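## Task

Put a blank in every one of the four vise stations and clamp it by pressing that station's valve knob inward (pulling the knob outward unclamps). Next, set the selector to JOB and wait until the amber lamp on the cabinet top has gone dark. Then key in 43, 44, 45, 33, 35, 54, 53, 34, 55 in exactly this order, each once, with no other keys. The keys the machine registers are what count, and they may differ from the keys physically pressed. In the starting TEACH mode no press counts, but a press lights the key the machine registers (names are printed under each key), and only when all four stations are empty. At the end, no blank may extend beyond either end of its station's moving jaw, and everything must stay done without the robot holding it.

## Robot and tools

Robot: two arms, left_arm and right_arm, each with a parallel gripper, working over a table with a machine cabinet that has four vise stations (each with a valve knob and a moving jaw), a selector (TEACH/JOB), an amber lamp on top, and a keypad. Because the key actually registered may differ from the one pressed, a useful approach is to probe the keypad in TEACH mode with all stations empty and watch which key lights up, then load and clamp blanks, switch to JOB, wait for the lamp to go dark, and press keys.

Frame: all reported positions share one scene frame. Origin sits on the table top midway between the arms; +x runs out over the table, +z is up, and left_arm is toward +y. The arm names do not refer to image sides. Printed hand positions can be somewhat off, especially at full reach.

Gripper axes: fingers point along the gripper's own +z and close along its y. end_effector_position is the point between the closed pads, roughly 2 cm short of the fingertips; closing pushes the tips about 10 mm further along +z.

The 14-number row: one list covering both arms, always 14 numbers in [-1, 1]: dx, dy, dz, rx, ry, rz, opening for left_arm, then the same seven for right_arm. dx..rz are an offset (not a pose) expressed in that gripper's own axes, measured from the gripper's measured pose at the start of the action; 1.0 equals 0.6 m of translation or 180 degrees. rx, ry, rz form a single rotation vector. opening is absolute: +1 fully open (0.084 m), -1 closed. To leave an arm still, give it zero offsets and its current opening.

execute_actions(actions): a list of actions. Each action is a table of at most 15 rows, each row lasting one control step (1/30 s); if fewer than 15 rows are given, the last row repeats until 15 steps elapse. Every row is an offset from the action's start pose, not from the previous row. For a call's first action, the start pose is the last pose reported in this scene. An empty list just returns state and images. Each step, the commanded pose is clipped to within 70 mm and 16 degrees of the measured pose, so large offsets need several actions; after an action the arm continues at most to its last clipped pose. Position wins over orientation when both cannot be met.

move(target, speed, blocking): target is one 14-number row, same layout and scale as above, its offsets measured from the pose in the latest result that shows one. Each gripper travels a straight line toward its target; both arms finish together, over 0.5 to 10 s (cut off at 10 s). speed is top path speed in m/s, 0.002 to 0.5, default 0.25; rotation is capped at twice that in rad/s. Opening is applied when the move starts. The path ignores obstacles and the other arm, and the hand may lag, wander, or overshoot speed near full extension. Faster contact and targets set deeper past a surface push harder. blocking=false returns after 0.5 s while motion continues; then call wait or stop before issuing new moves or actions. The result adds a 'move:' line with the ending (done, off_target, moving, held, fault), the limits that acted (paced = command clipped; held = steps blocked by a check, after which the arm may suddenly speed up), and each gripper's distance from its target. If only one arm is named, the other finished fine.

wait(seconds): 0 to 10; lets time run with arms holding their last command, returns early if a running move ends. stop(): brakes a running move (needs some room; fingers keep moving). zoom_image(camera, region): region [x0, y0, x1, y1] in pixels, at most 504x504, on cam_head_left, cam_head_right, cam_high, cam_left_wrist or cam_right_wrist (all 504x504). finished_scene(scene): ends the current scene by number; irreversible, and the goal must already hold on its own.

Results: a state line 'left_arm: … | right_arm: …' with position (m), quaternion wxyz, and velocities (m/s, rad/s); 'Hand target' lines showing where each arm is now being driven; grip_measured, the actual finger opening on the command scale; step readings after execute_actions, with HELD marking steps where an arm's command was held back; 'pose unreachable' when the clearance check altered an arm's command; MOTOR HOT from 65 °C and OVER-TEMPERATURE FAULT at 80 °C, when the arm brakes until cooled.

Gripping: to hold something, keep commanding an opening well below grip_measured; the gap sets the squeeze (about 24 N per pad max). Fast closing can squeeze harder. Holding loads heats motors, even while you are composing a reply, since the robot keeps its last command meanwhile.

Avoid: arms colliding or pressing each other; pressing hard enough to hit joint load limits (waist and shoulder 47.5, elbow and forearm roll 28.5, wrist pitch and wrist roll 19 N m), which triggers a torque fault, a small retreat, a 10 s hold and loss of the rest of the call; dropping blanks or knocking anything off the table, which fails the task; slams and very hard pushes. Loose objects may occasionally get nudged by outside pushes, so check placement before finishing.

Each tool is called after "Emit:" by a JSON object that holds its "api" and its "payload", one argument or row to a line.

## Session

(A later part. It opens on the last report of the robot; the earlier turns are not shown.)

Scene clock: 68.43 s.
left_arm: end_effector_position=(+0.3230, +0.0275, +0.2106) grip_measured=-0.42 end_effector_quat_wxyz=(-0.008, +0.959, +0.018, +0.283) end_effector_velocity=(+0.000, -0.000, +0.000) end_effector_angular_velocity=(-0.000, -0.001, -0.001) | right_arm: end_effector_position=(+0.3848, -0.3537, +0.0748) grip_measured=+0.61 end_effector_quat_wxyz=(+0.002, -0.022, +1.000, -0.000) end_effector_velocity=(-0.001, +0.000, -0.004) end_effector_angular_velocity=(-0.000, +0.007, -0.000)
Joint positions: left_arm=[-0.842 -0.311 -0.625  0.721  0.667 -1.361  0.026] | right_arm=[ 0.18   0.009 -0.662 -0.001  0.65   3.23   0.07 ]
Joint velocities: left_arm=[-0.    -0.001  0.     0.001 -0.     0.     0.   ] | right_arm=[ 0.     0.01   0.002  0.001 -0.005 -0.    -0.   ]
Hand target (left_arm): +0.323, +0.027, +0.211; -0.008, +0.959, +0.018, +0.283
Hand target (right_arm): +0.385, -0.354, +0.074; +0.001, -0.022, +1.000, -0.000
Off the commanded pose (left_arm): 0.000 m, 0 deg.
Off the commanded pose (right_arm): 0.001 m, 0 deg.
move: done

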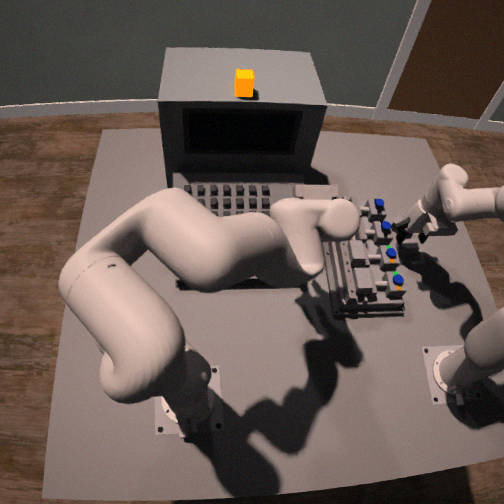

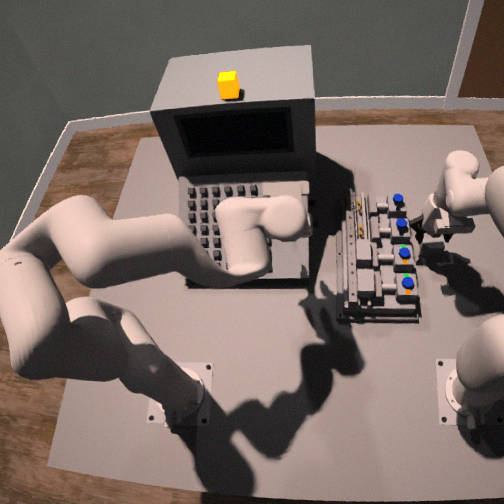

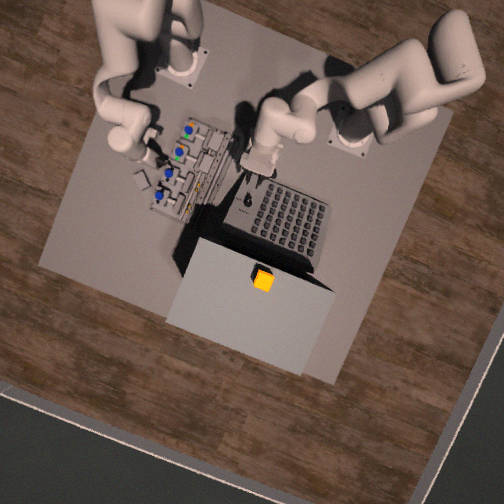

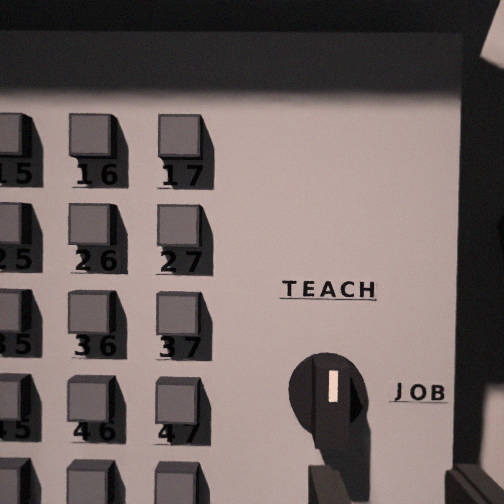

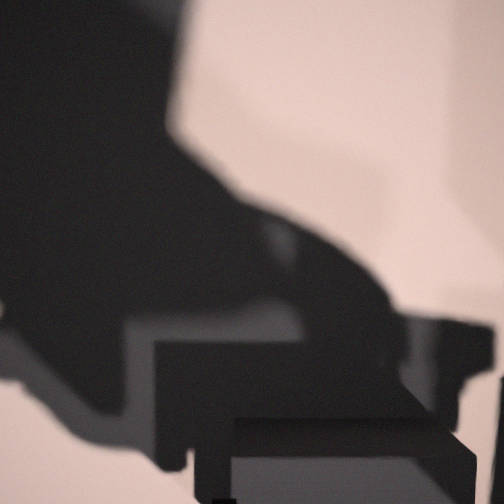

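Emit:
{"api": "execute_actions", "payload": {
  "actions": [
    [[0,-0.02,0,0,0,0,-0.4,-0.006,-0.007,0,0,0,0,0.62],[0,-0.04,0,0,0,0,-0.4,-0.011,-0.013,0,0,0,0,0.62],[0,-0.06,0,0,0,0,-0.4,-0.011,-0.013,0,0,0,0,0.62],[0,-0.08,0,0,0,0,-0.4,-0.011,-0.013,0,0,0,0,0.62],[0,-0.1,0,0,0,0,-0.4,-0.011,-0.013,0,0,0,0,0.62]],
    [[0,0,0,0,0,0,-0.4,0,0,0,0,0,0,0.62]]
  ]
}}

Scene clock: 71.53 s.
left_arm: end_effector_position=(+0.3212, +0.0856, +0.2108) grip_measured=-0.42 end_effector_quat_wxyz=(-0.009, +0.959, +0.019, +0.284) end_effector_velocity=(+0.000, +0.001, +0.000) end_effector_angular_velocity=(+0.000, +0.000, +0.002) | right_arm: end_effector_position=(+0.3917, -0.3612, +0.0748) grip_measured=+0.61 end_effector_quat_wxyz=(+0.002, -0.022, +1.000, -0.000) end_effector_velocity=(-0.000, +0.000, -0.000) end_effector_angular_velocity=(+0.000, +0.001, -0.000)
Joint positions: left_arm=[-0.718 -0.476 -0.473  0.684  0.614 -1.224  0.026] | right_arm=[ 0.16   0.027 -0.684 -0.001  0.654  3.21   0.07 ]
Joint velocities: left_arm=[ 0.001 -0.001  0.    -0.     0.001 -0.     0.   ] | right_arm=[ 0.    -0.     0.001  0.     0.001  0.     0.   ]
Hand target (left_arm): +0.321, +0.086, +0.211; -0.009, +0.959, +0.019, +0.284
Hand target (right_arm): +0.392, -0.361, +0.075; +0.002, -0.022, +1.000, -0.000
Off the commanded pose (left_arm): 0.000 m, 0 deg.
Off the commanded pose (right_arm): 0.000 m, 0 deg.
Step readings (end_effector_position; steps 1 to 15: 1st action; 16 to 30: 2nd action):
0: left_arm (+0.3230, +0.0275, +0.2106) | right_arm (+0.3846, -0.3538, +0.0743)
1: left_arm (+0.3230, +0.0276, +0.2106) | right_arm (+0.3847, -0.3538, +0.0743)
2: left_arm (+0.3230, +0.0288, +0.2106) | right_arm (+0.3852, -0.3544, +0.0744)
4: left_arm (+0.3229, +0.0376, +0.2103) | right_arm (+0.3878, -0.3571, +0.0746)
8: left_arm (+0.3224, +0.0681, +0.2085) | right_arm (+0.3910, -0.3605, +0.0748)
15: left_arm (+0.3212, +0.0857, +0.2108) | right_arm (+0.3917, -0.3612, +0.0748)
16: left_arm (+0.3211, +0.0861, +0.2109) | right_arm (+0.3917, -0.3612, +0.0748)
17: left_arm (+0.3211, +0.0862, +0.2110) | right_arm (+0.3917, -0.3612, +0.0748)
19: left_arm (+0.3211, +0.0859, +0.2109) | right_arm (+0.3917, -0.3612, +0.0748)
23: left_arm (+0.3211, +0.0856, +0.2107) | right_arm (+0.3917, -0.3612, +0.0748)
30: end_effector_position above

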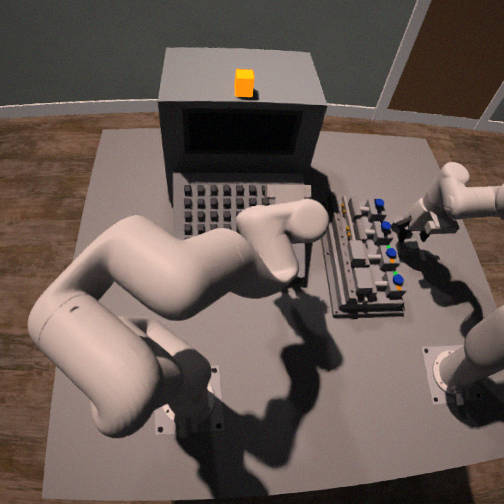

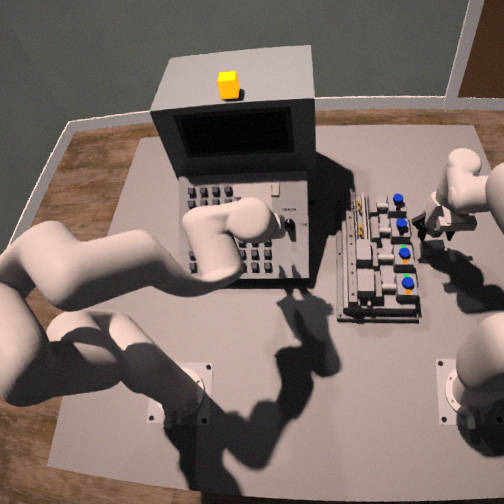

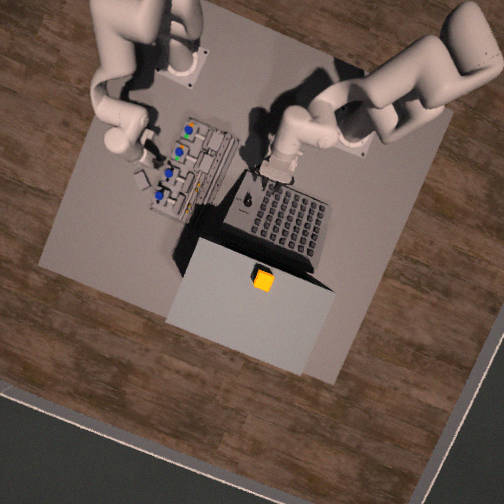

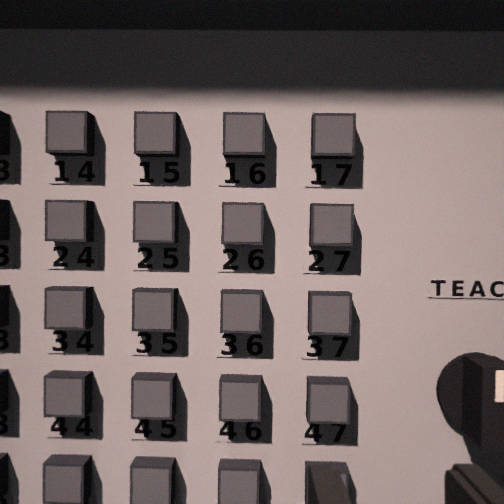

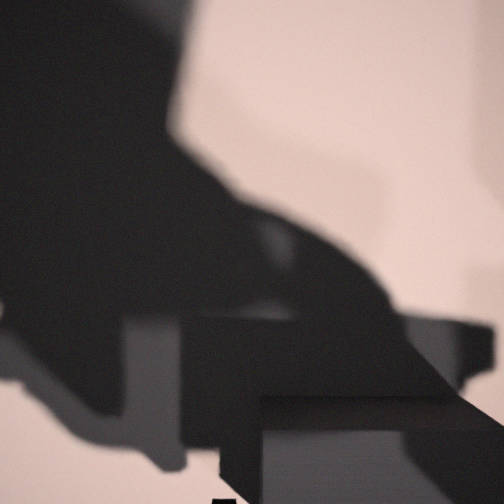

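Emit:
{"api": "execute_actions", "payload": {
  "actions": [
    [[0,0,0,0,0,0,-0.4,0,0,0.01,0,0,0,0.62],[0,0,0,0,0,0,-0.4,0,0,0.02,0,0,0,0.62],[0,0,0,0,0,0,-0.4,0,0,0.03,0,0,0,0.62],[0,0,0,0,0,0,-0.4,0,0,0.04,0,0,0,0.62],[0,0,0,0,0,0,-0.4,0,0,0.048,0,0,0,0.62],[0,0,0,0,0,0,-0.4,0,0,0.054,0,0,0,0.62]],
    [[0,0,0,0,0,0,-0.4,0,0,0,0,0,0,0.45],[0,0,0,0,0,0,-0.4,0,0,0,0,0,0,0.38],[0,0,0,0,0,0,-0.4,0,0,0,0,0,0,0.3],[0,0,0,0,0,0,-0.4,0,0,0,0,0,0,0.2],[0,0,0,0,0,0,-0.4,0,0,0,0,0,0,0.1],[0,0,0,0,0,0,-0.4,0,0,0,0,0,0,0],[0,0,0,0,0,0,-0.4,0,0,0,0,0,0,-0.2]],
    [[0,0,0,0,0,0,-0.4,0,0,-0.02,0,0,0,-0.2],[0,0,0,0,0,0,-0.4,0,0,-0.04,0,0,0,-0.2],[0,0,0,0,0,0,-0.4,0,0,-0.06,0,0,0,-0.2]]
  ]
}}

Emit:
{"api": "move", "payload": {
  "target": [0,0,0,0,0,0,-0.4,0,0,-0.145,0,0,-0.485,-0.2],
  "speed": 0.5
}}

Emit:
{"api": "move", "payload": {
  "target": [0,0,0,0,0,0,-0.4,-0.342,-0.029,0,0,0,0,-0.2],
  "speed": 0.4
}}

Emit:
{"api": "move", "payload": {
  "target": [0,0,0,0,0,0,-0.4,0,0,0.058,0,0,0,-0.2],
  "speed": 0.2
}}

Scene clock: 75.27 s.
left_arm: end_effector_position=(+0.3212, +0.0856, +0.2108) grip_measured=-0.42 end_effector_quat_wxyz=(-0.009, +0.959, +0.019, +0.284) end_effector_velocity=(-0.000, +0.000, -0.000) end_effector_angular_velocity=(+0.001, +0.000, +0.000) | right_arm: end_effector_position=(+0.3912, -0.3612, +0.0783) grip_measured=+0.37 end_effector_quat_wxyz=(+0.001, -0.022, +1.000, -0.000) end_effector_velocity=(-0.001, -0.000, +0.005) end_effector_angular_velocity=(-0.002, +0.004, +0.001)
Joint positions: left_arm=[-0.718 -0.476 -0.473  0.684  0.614 -1.224  0.026] | right_arm=[ 0.16   0.018 -0.686 -0.001  0.666  3.21   0.06 ]
Joint velocities: left_arm=[ 0.  0.  0.  0.  0. -0. -0.] | right_arm=[-0.    -0.011 -0.005 -0.002  0.02   0.    -0.   ]
Hand target (left_arm): +0.321, +0.086, +0.211; -0.009, +0.959, +0.019, +0.284
Hand target (right_arm): +0.392, -0.361, +0.079; +0.002, -0.022, +1.000, -0.000
Off the commanded pose (left_arm): 0.000 m, 0 deg.
Off the commanded pose (right_arm): 0.001 m, 0 deg.
Step readings (end_effector_position; steps 1 to 15: 1st action; 16 to 30: 2nd action; 31 to 45: 3rd action):
0: left_arm (+0.3212, +0.0857, +0.2108) | right_arm (+0.3917, -0.3612, +0.0748)
1: left_arm (+0.3212, +0.0857, +0.2108) | right_arm (+0.3917, -0.3612, +0.0747)
2: left_arm (+0.3212, +0.0857, +0.2108) | right_arm (+0.3921, -0.3611, +0.0742)
4: left_arm (+0.3212, +0.0856, +0.2108) | right_arm (+0.3925, -0.3611, +0.0700)
8: left_arm (+0.3212, +0.0856, +0.2108) | right_arm (+0.3899, -0.3613, +0.0526)
15: left_arm (+0.3212, +0.0856, +0.2108) | right_arm (+0.3916, -0.3611, +0.0433)
16: left_arm (+0.3212, +0.0856, +0.2108) | right_arm (+0.3918, -0.3611, +0.0432)
17: left_arm (+0.3212, +0.0856, +0.2108) | right_arm (+0.3918, -0.3611, +0.0432)
19: left_arm (+0.3212, +0.0856, +0.2108) | right_arm (+0.3918, -0.3611, +0.0433)
23: left_arm (+0.3212, +0.0856, +0.2108) | right_arm (+0.3917, -0.3611, +0.0434)
30: left_arm (+0.3212, +0.0856, +0.2108) | right_arm (+0.3917, -0.3611, +0.0434)
31: left_arm (+0.3212, +0.0856, +0.2108) | right_arm (+0.3917, -0.3611, +0.0435)
32: left_arm (+0.3212, +0.0856, +0.2108) | right_arm (+0.3908, -0.3612, +0.0442)
34: left_arm (+0.3212, +0.0856, +0.2108) | right_arm (+0.3892, -0.3614, +0.0510)
38: left_arm (+0.3212, +0.0856, +0.2108) | right_arm (+0.3941, -0.3609, +0.0739)
45: end_effector_position above

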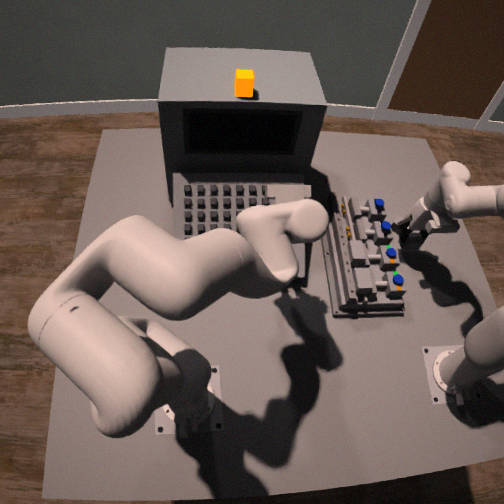

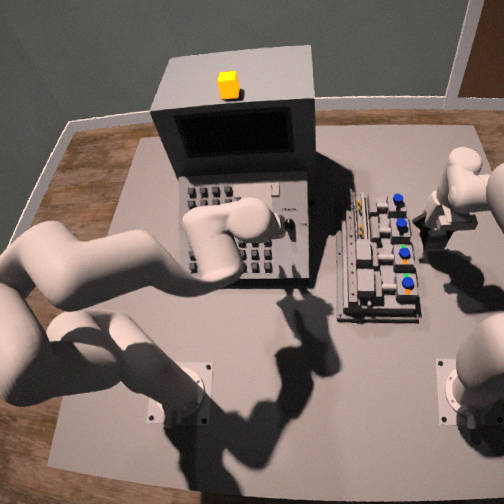

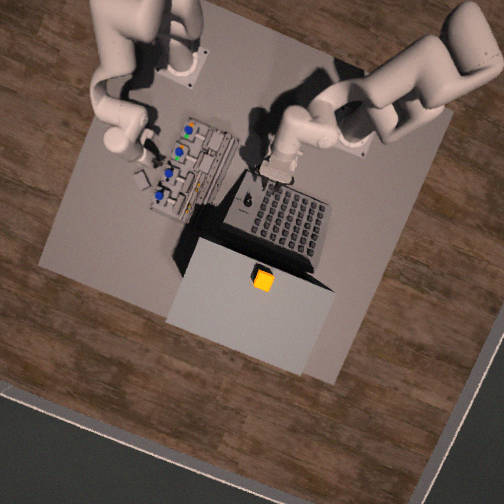

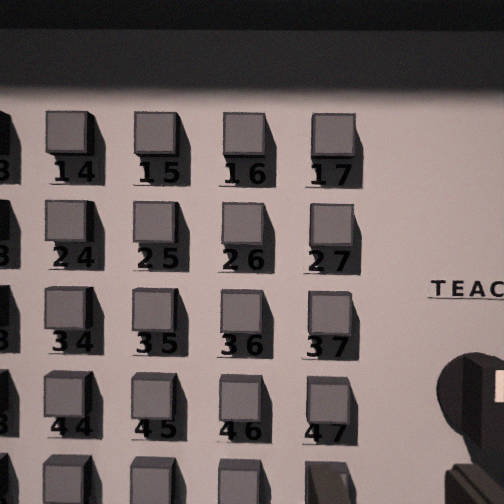

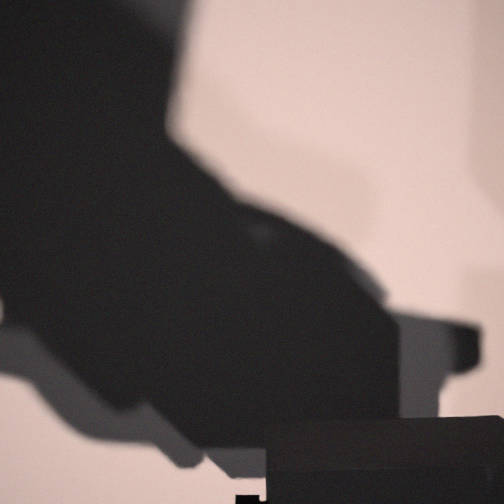

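Scene clock: 77.43 s.
left_arm: end_effector_position=(+0.3212, +0.0856, +0.2108) grip_measured=-0.42 end_effector_quat_wxyz=(-0.009, +0.959, +0.019, +0.284) end_effector_velocity=(+0.000, -0.000, +0.000) end_effector_angular_velocity=(+0.000, -0.001, -0.002) | right_arm: end_effector_position=(+0.3913, -0.3614, +0.1652) grip_measured=+0.37 end_effector_quat_wxyz=(-0.000, +0.705, -0.709, +0.001) end_effector_velocity=(+0.001, -0.000, +0.002) end_effector_angular_velocity=(+0.003, -0.002, +0.008)
Joint positions: left_arm=[-0.718 -0.476 -0.473  0.684  0.614 -1.224  0.026] | right_arm=[ 0.16  -0.153 -0.785 -0.002  0.937  1.687  0.06 ]
Joint velocities: left_arm=[ 0.    -0.    -0.     0.001 -0.001  0.001 -0.   ] | right_arm=[-0.002 -0.001 -0.003  0.003  0.002 -0.011 -0.   ]
Hand target (left_arm): +0.321, +0.086, +0.211; -0.009, +0.959, +0.019, +0.284
Hand target (right_arm): +0.391, -0.361, +0.165; -0.000, +0.706, -0.709, +0.001
Off the commanded pose (left_arm): 0.000 m, 0 deg.
Off the commanded pose (right_arm): 0.000 m, 0 deg.
move: done

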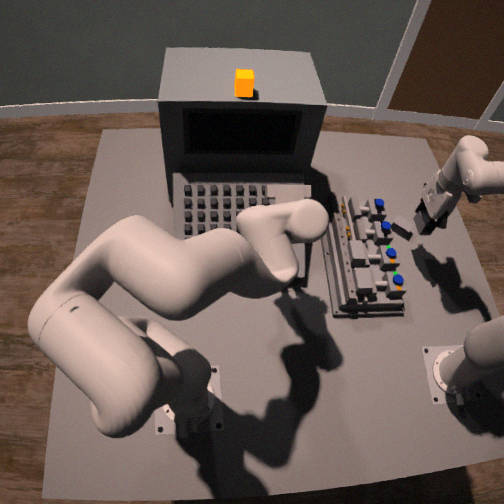

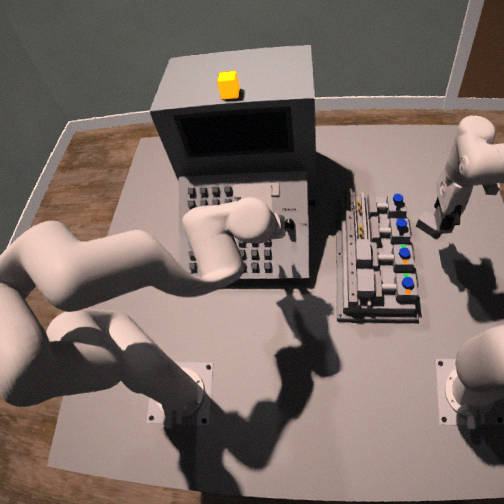

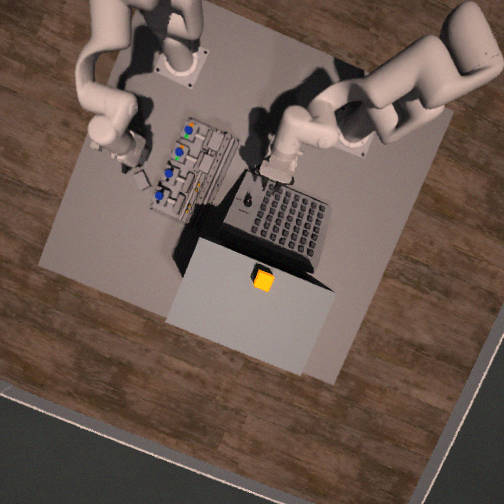

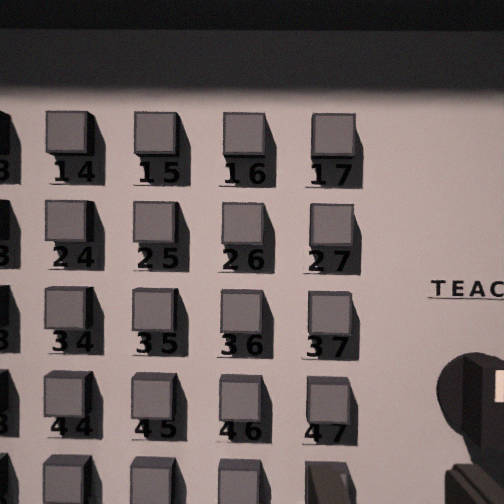

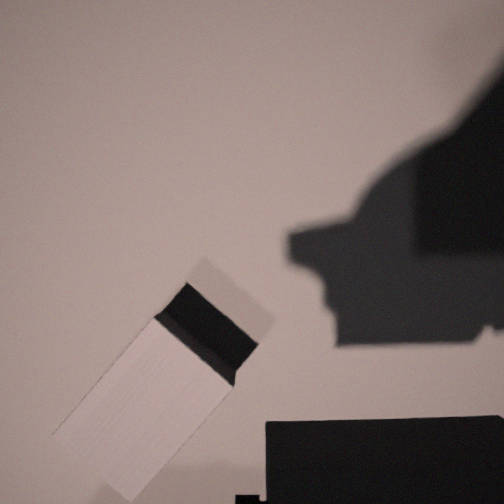

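Scene clock: 78.63 s.
left_arm: end_effector_position=(+0.3212, +0.0856, +0.2108) grip_measured=-0.42 end_effector_quat_wxyz=(-0.009, +0.959, +0.019, +0.284) end_effector_velocity=(+0.000, -0.000, +0.000) end_effector_angular_velocity=(+0.000, -0.001, -0.001) | right_arm: end_effector_position=(+0.4097, -0.1564, +0.1653) grip_measured=+0.37 end_effector_quat_wxyz=(-0.001, +0.705, -0.709, +0.001) end_effector_velocity=(+0.001, +0.003, +0.000) end_effector_angular_velocity=(-0.001, +0.001, +0.001)
Joint positions: left_arm=[-0.718 -0.476 -0.473  0.684  0.614 -1.224  0.026] | right_arm=[ 0.582  0.122 -1.102 -0.001  0.978  2.11   0.06 ]
Joint velocities: left_arm=[ 0.    -0.    -0.     0.001 -0.     0.    -0.   ] | right_arm=[ 0.005  0.007 -0.01  -0.     0.005  0.004 -0.   ]
Hand target (left_arm): +0.321, +0.086, +0.211; -0.009, +0.959, +0.019, +0.284
Hand target (right_arm): +0.410, -0.156, +0.165; -0.001, +0.705, -0.709, +0.001
Off the commanded pose (left_arm): 0.000 m, 0 deg.
Off the commanded pose (right_arm): 0.000 m, 0 deg.
move: done; limits=paced

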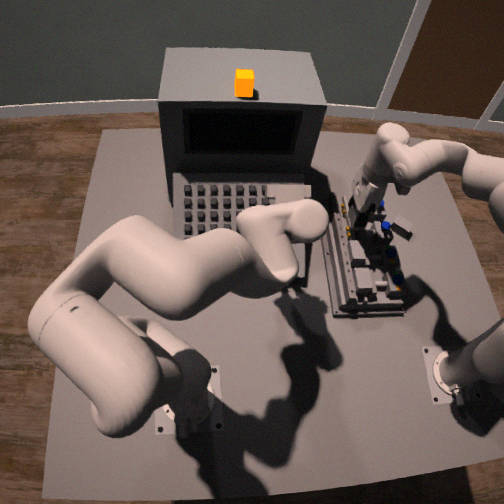

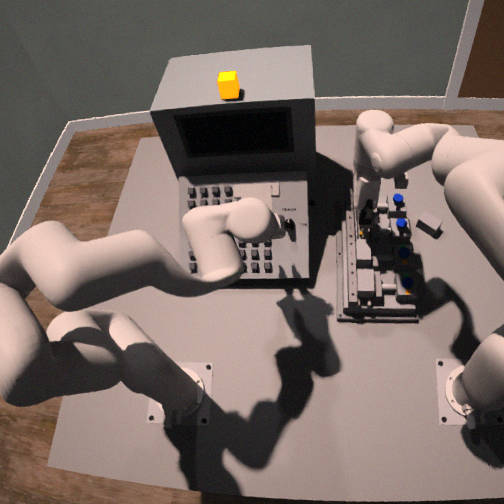

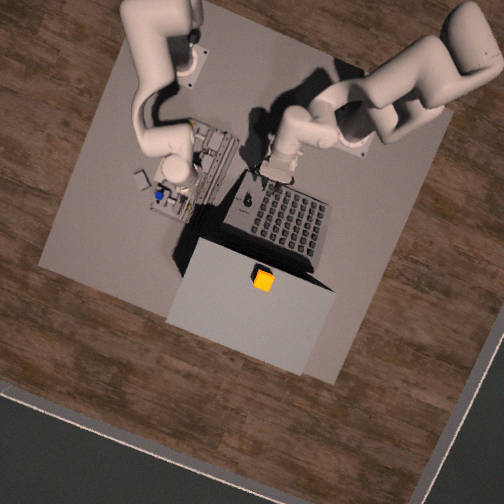

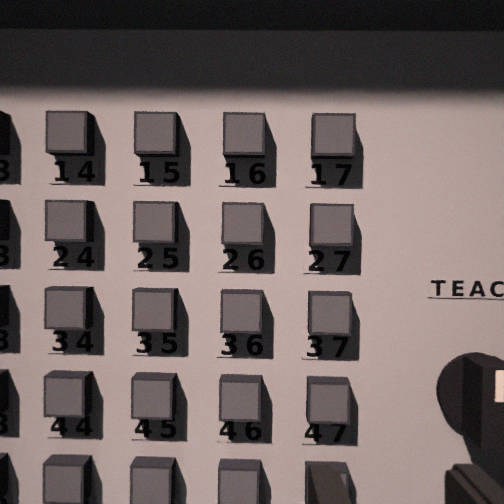

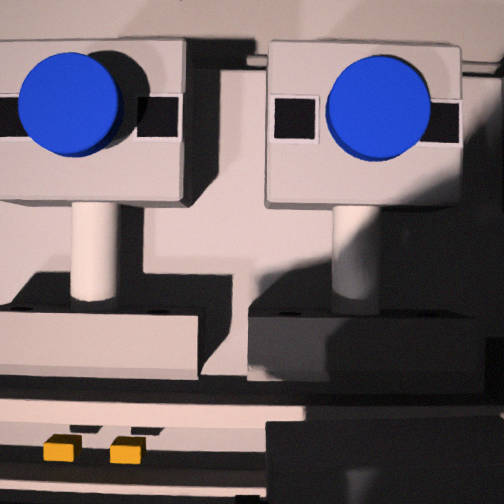

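Scene clock: 79.43 s.
left_arm: end_effector_position=(+0.3212, +0.0856, +0.2108) grip_measured=-0.42 end_effector_quat_wxyz=(-0.009, +0.959, +0.019, +0.284) end_effector_velocity=(+0.000, -0.000, -0.000) end_effector_angular_velocity=(+0.001, -0.001, -0.001) | right_arm: end_effector_position=(+0.4098, -0.1562, +0.1311) grip_measured=+0.37 end_effector_quat_wxyz=(-0.001, +0.705, -0.709, +0.001) end_effector_velocity=(-0.000, -0.000, -0.003) end_effector_angular_velocity=(-0.000, +0.001, -0.000)
Joint positions: left_arm=[-0.718 -0.476 -0.473  0.684  0.614 -1.224  0.026] | right_arm=[ 0.582  0.17  -1.058 -0.001  0.884  2.11   0.06 ]
Joint velocities: left_arm=[ 0.     0.     0.     0.002 -0.001 -0.     0.   ] | right_arm=[-0.     0.005  0.004  0.    -0.008  0.    -0.   ]
Hand target (left_arm): +0.321, +0.086, +0.211; -0.009, +0.959, +0.019, +0.284
Hand target (right_arm): +0.410, -0.156, +0.130; -0.001, +0.705, -0.709, +0.001
Off the commanded pose (left_arm): 0.000 m, 0 deg.
Off the commanded pose (right_arm): 0.001 m, 0 deg.
move: done

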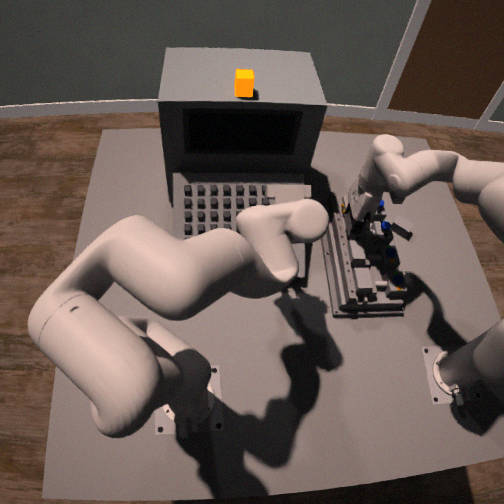

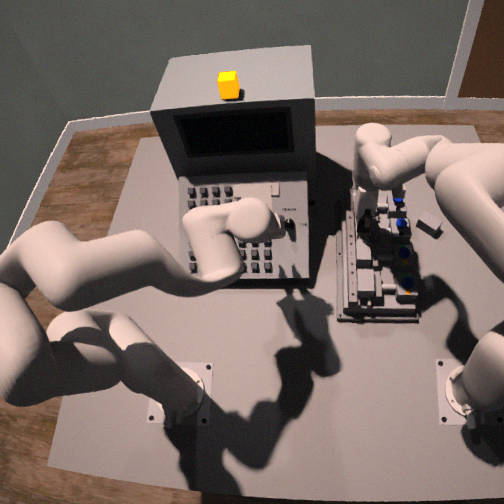

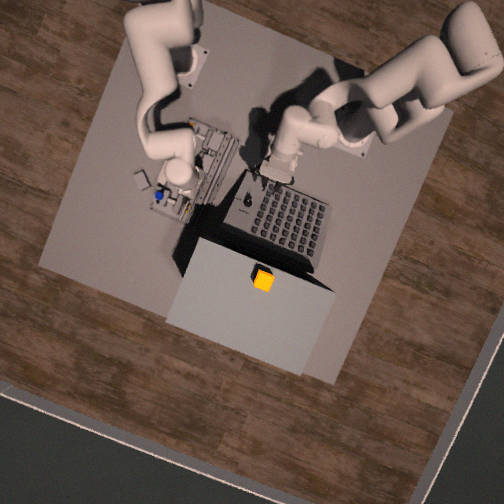

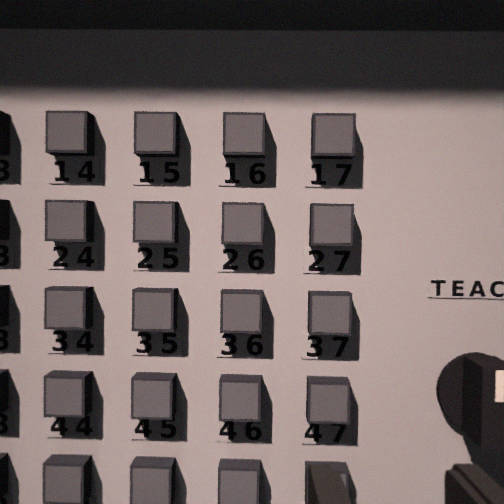

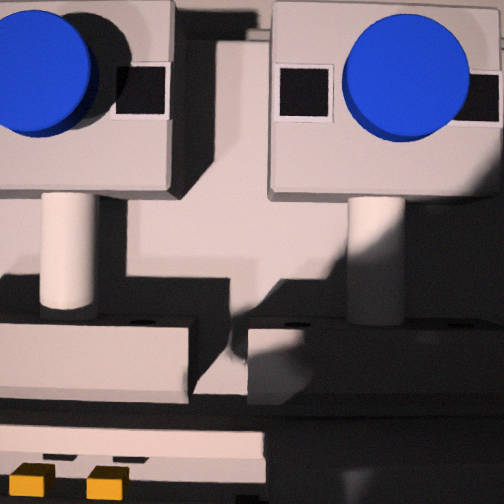

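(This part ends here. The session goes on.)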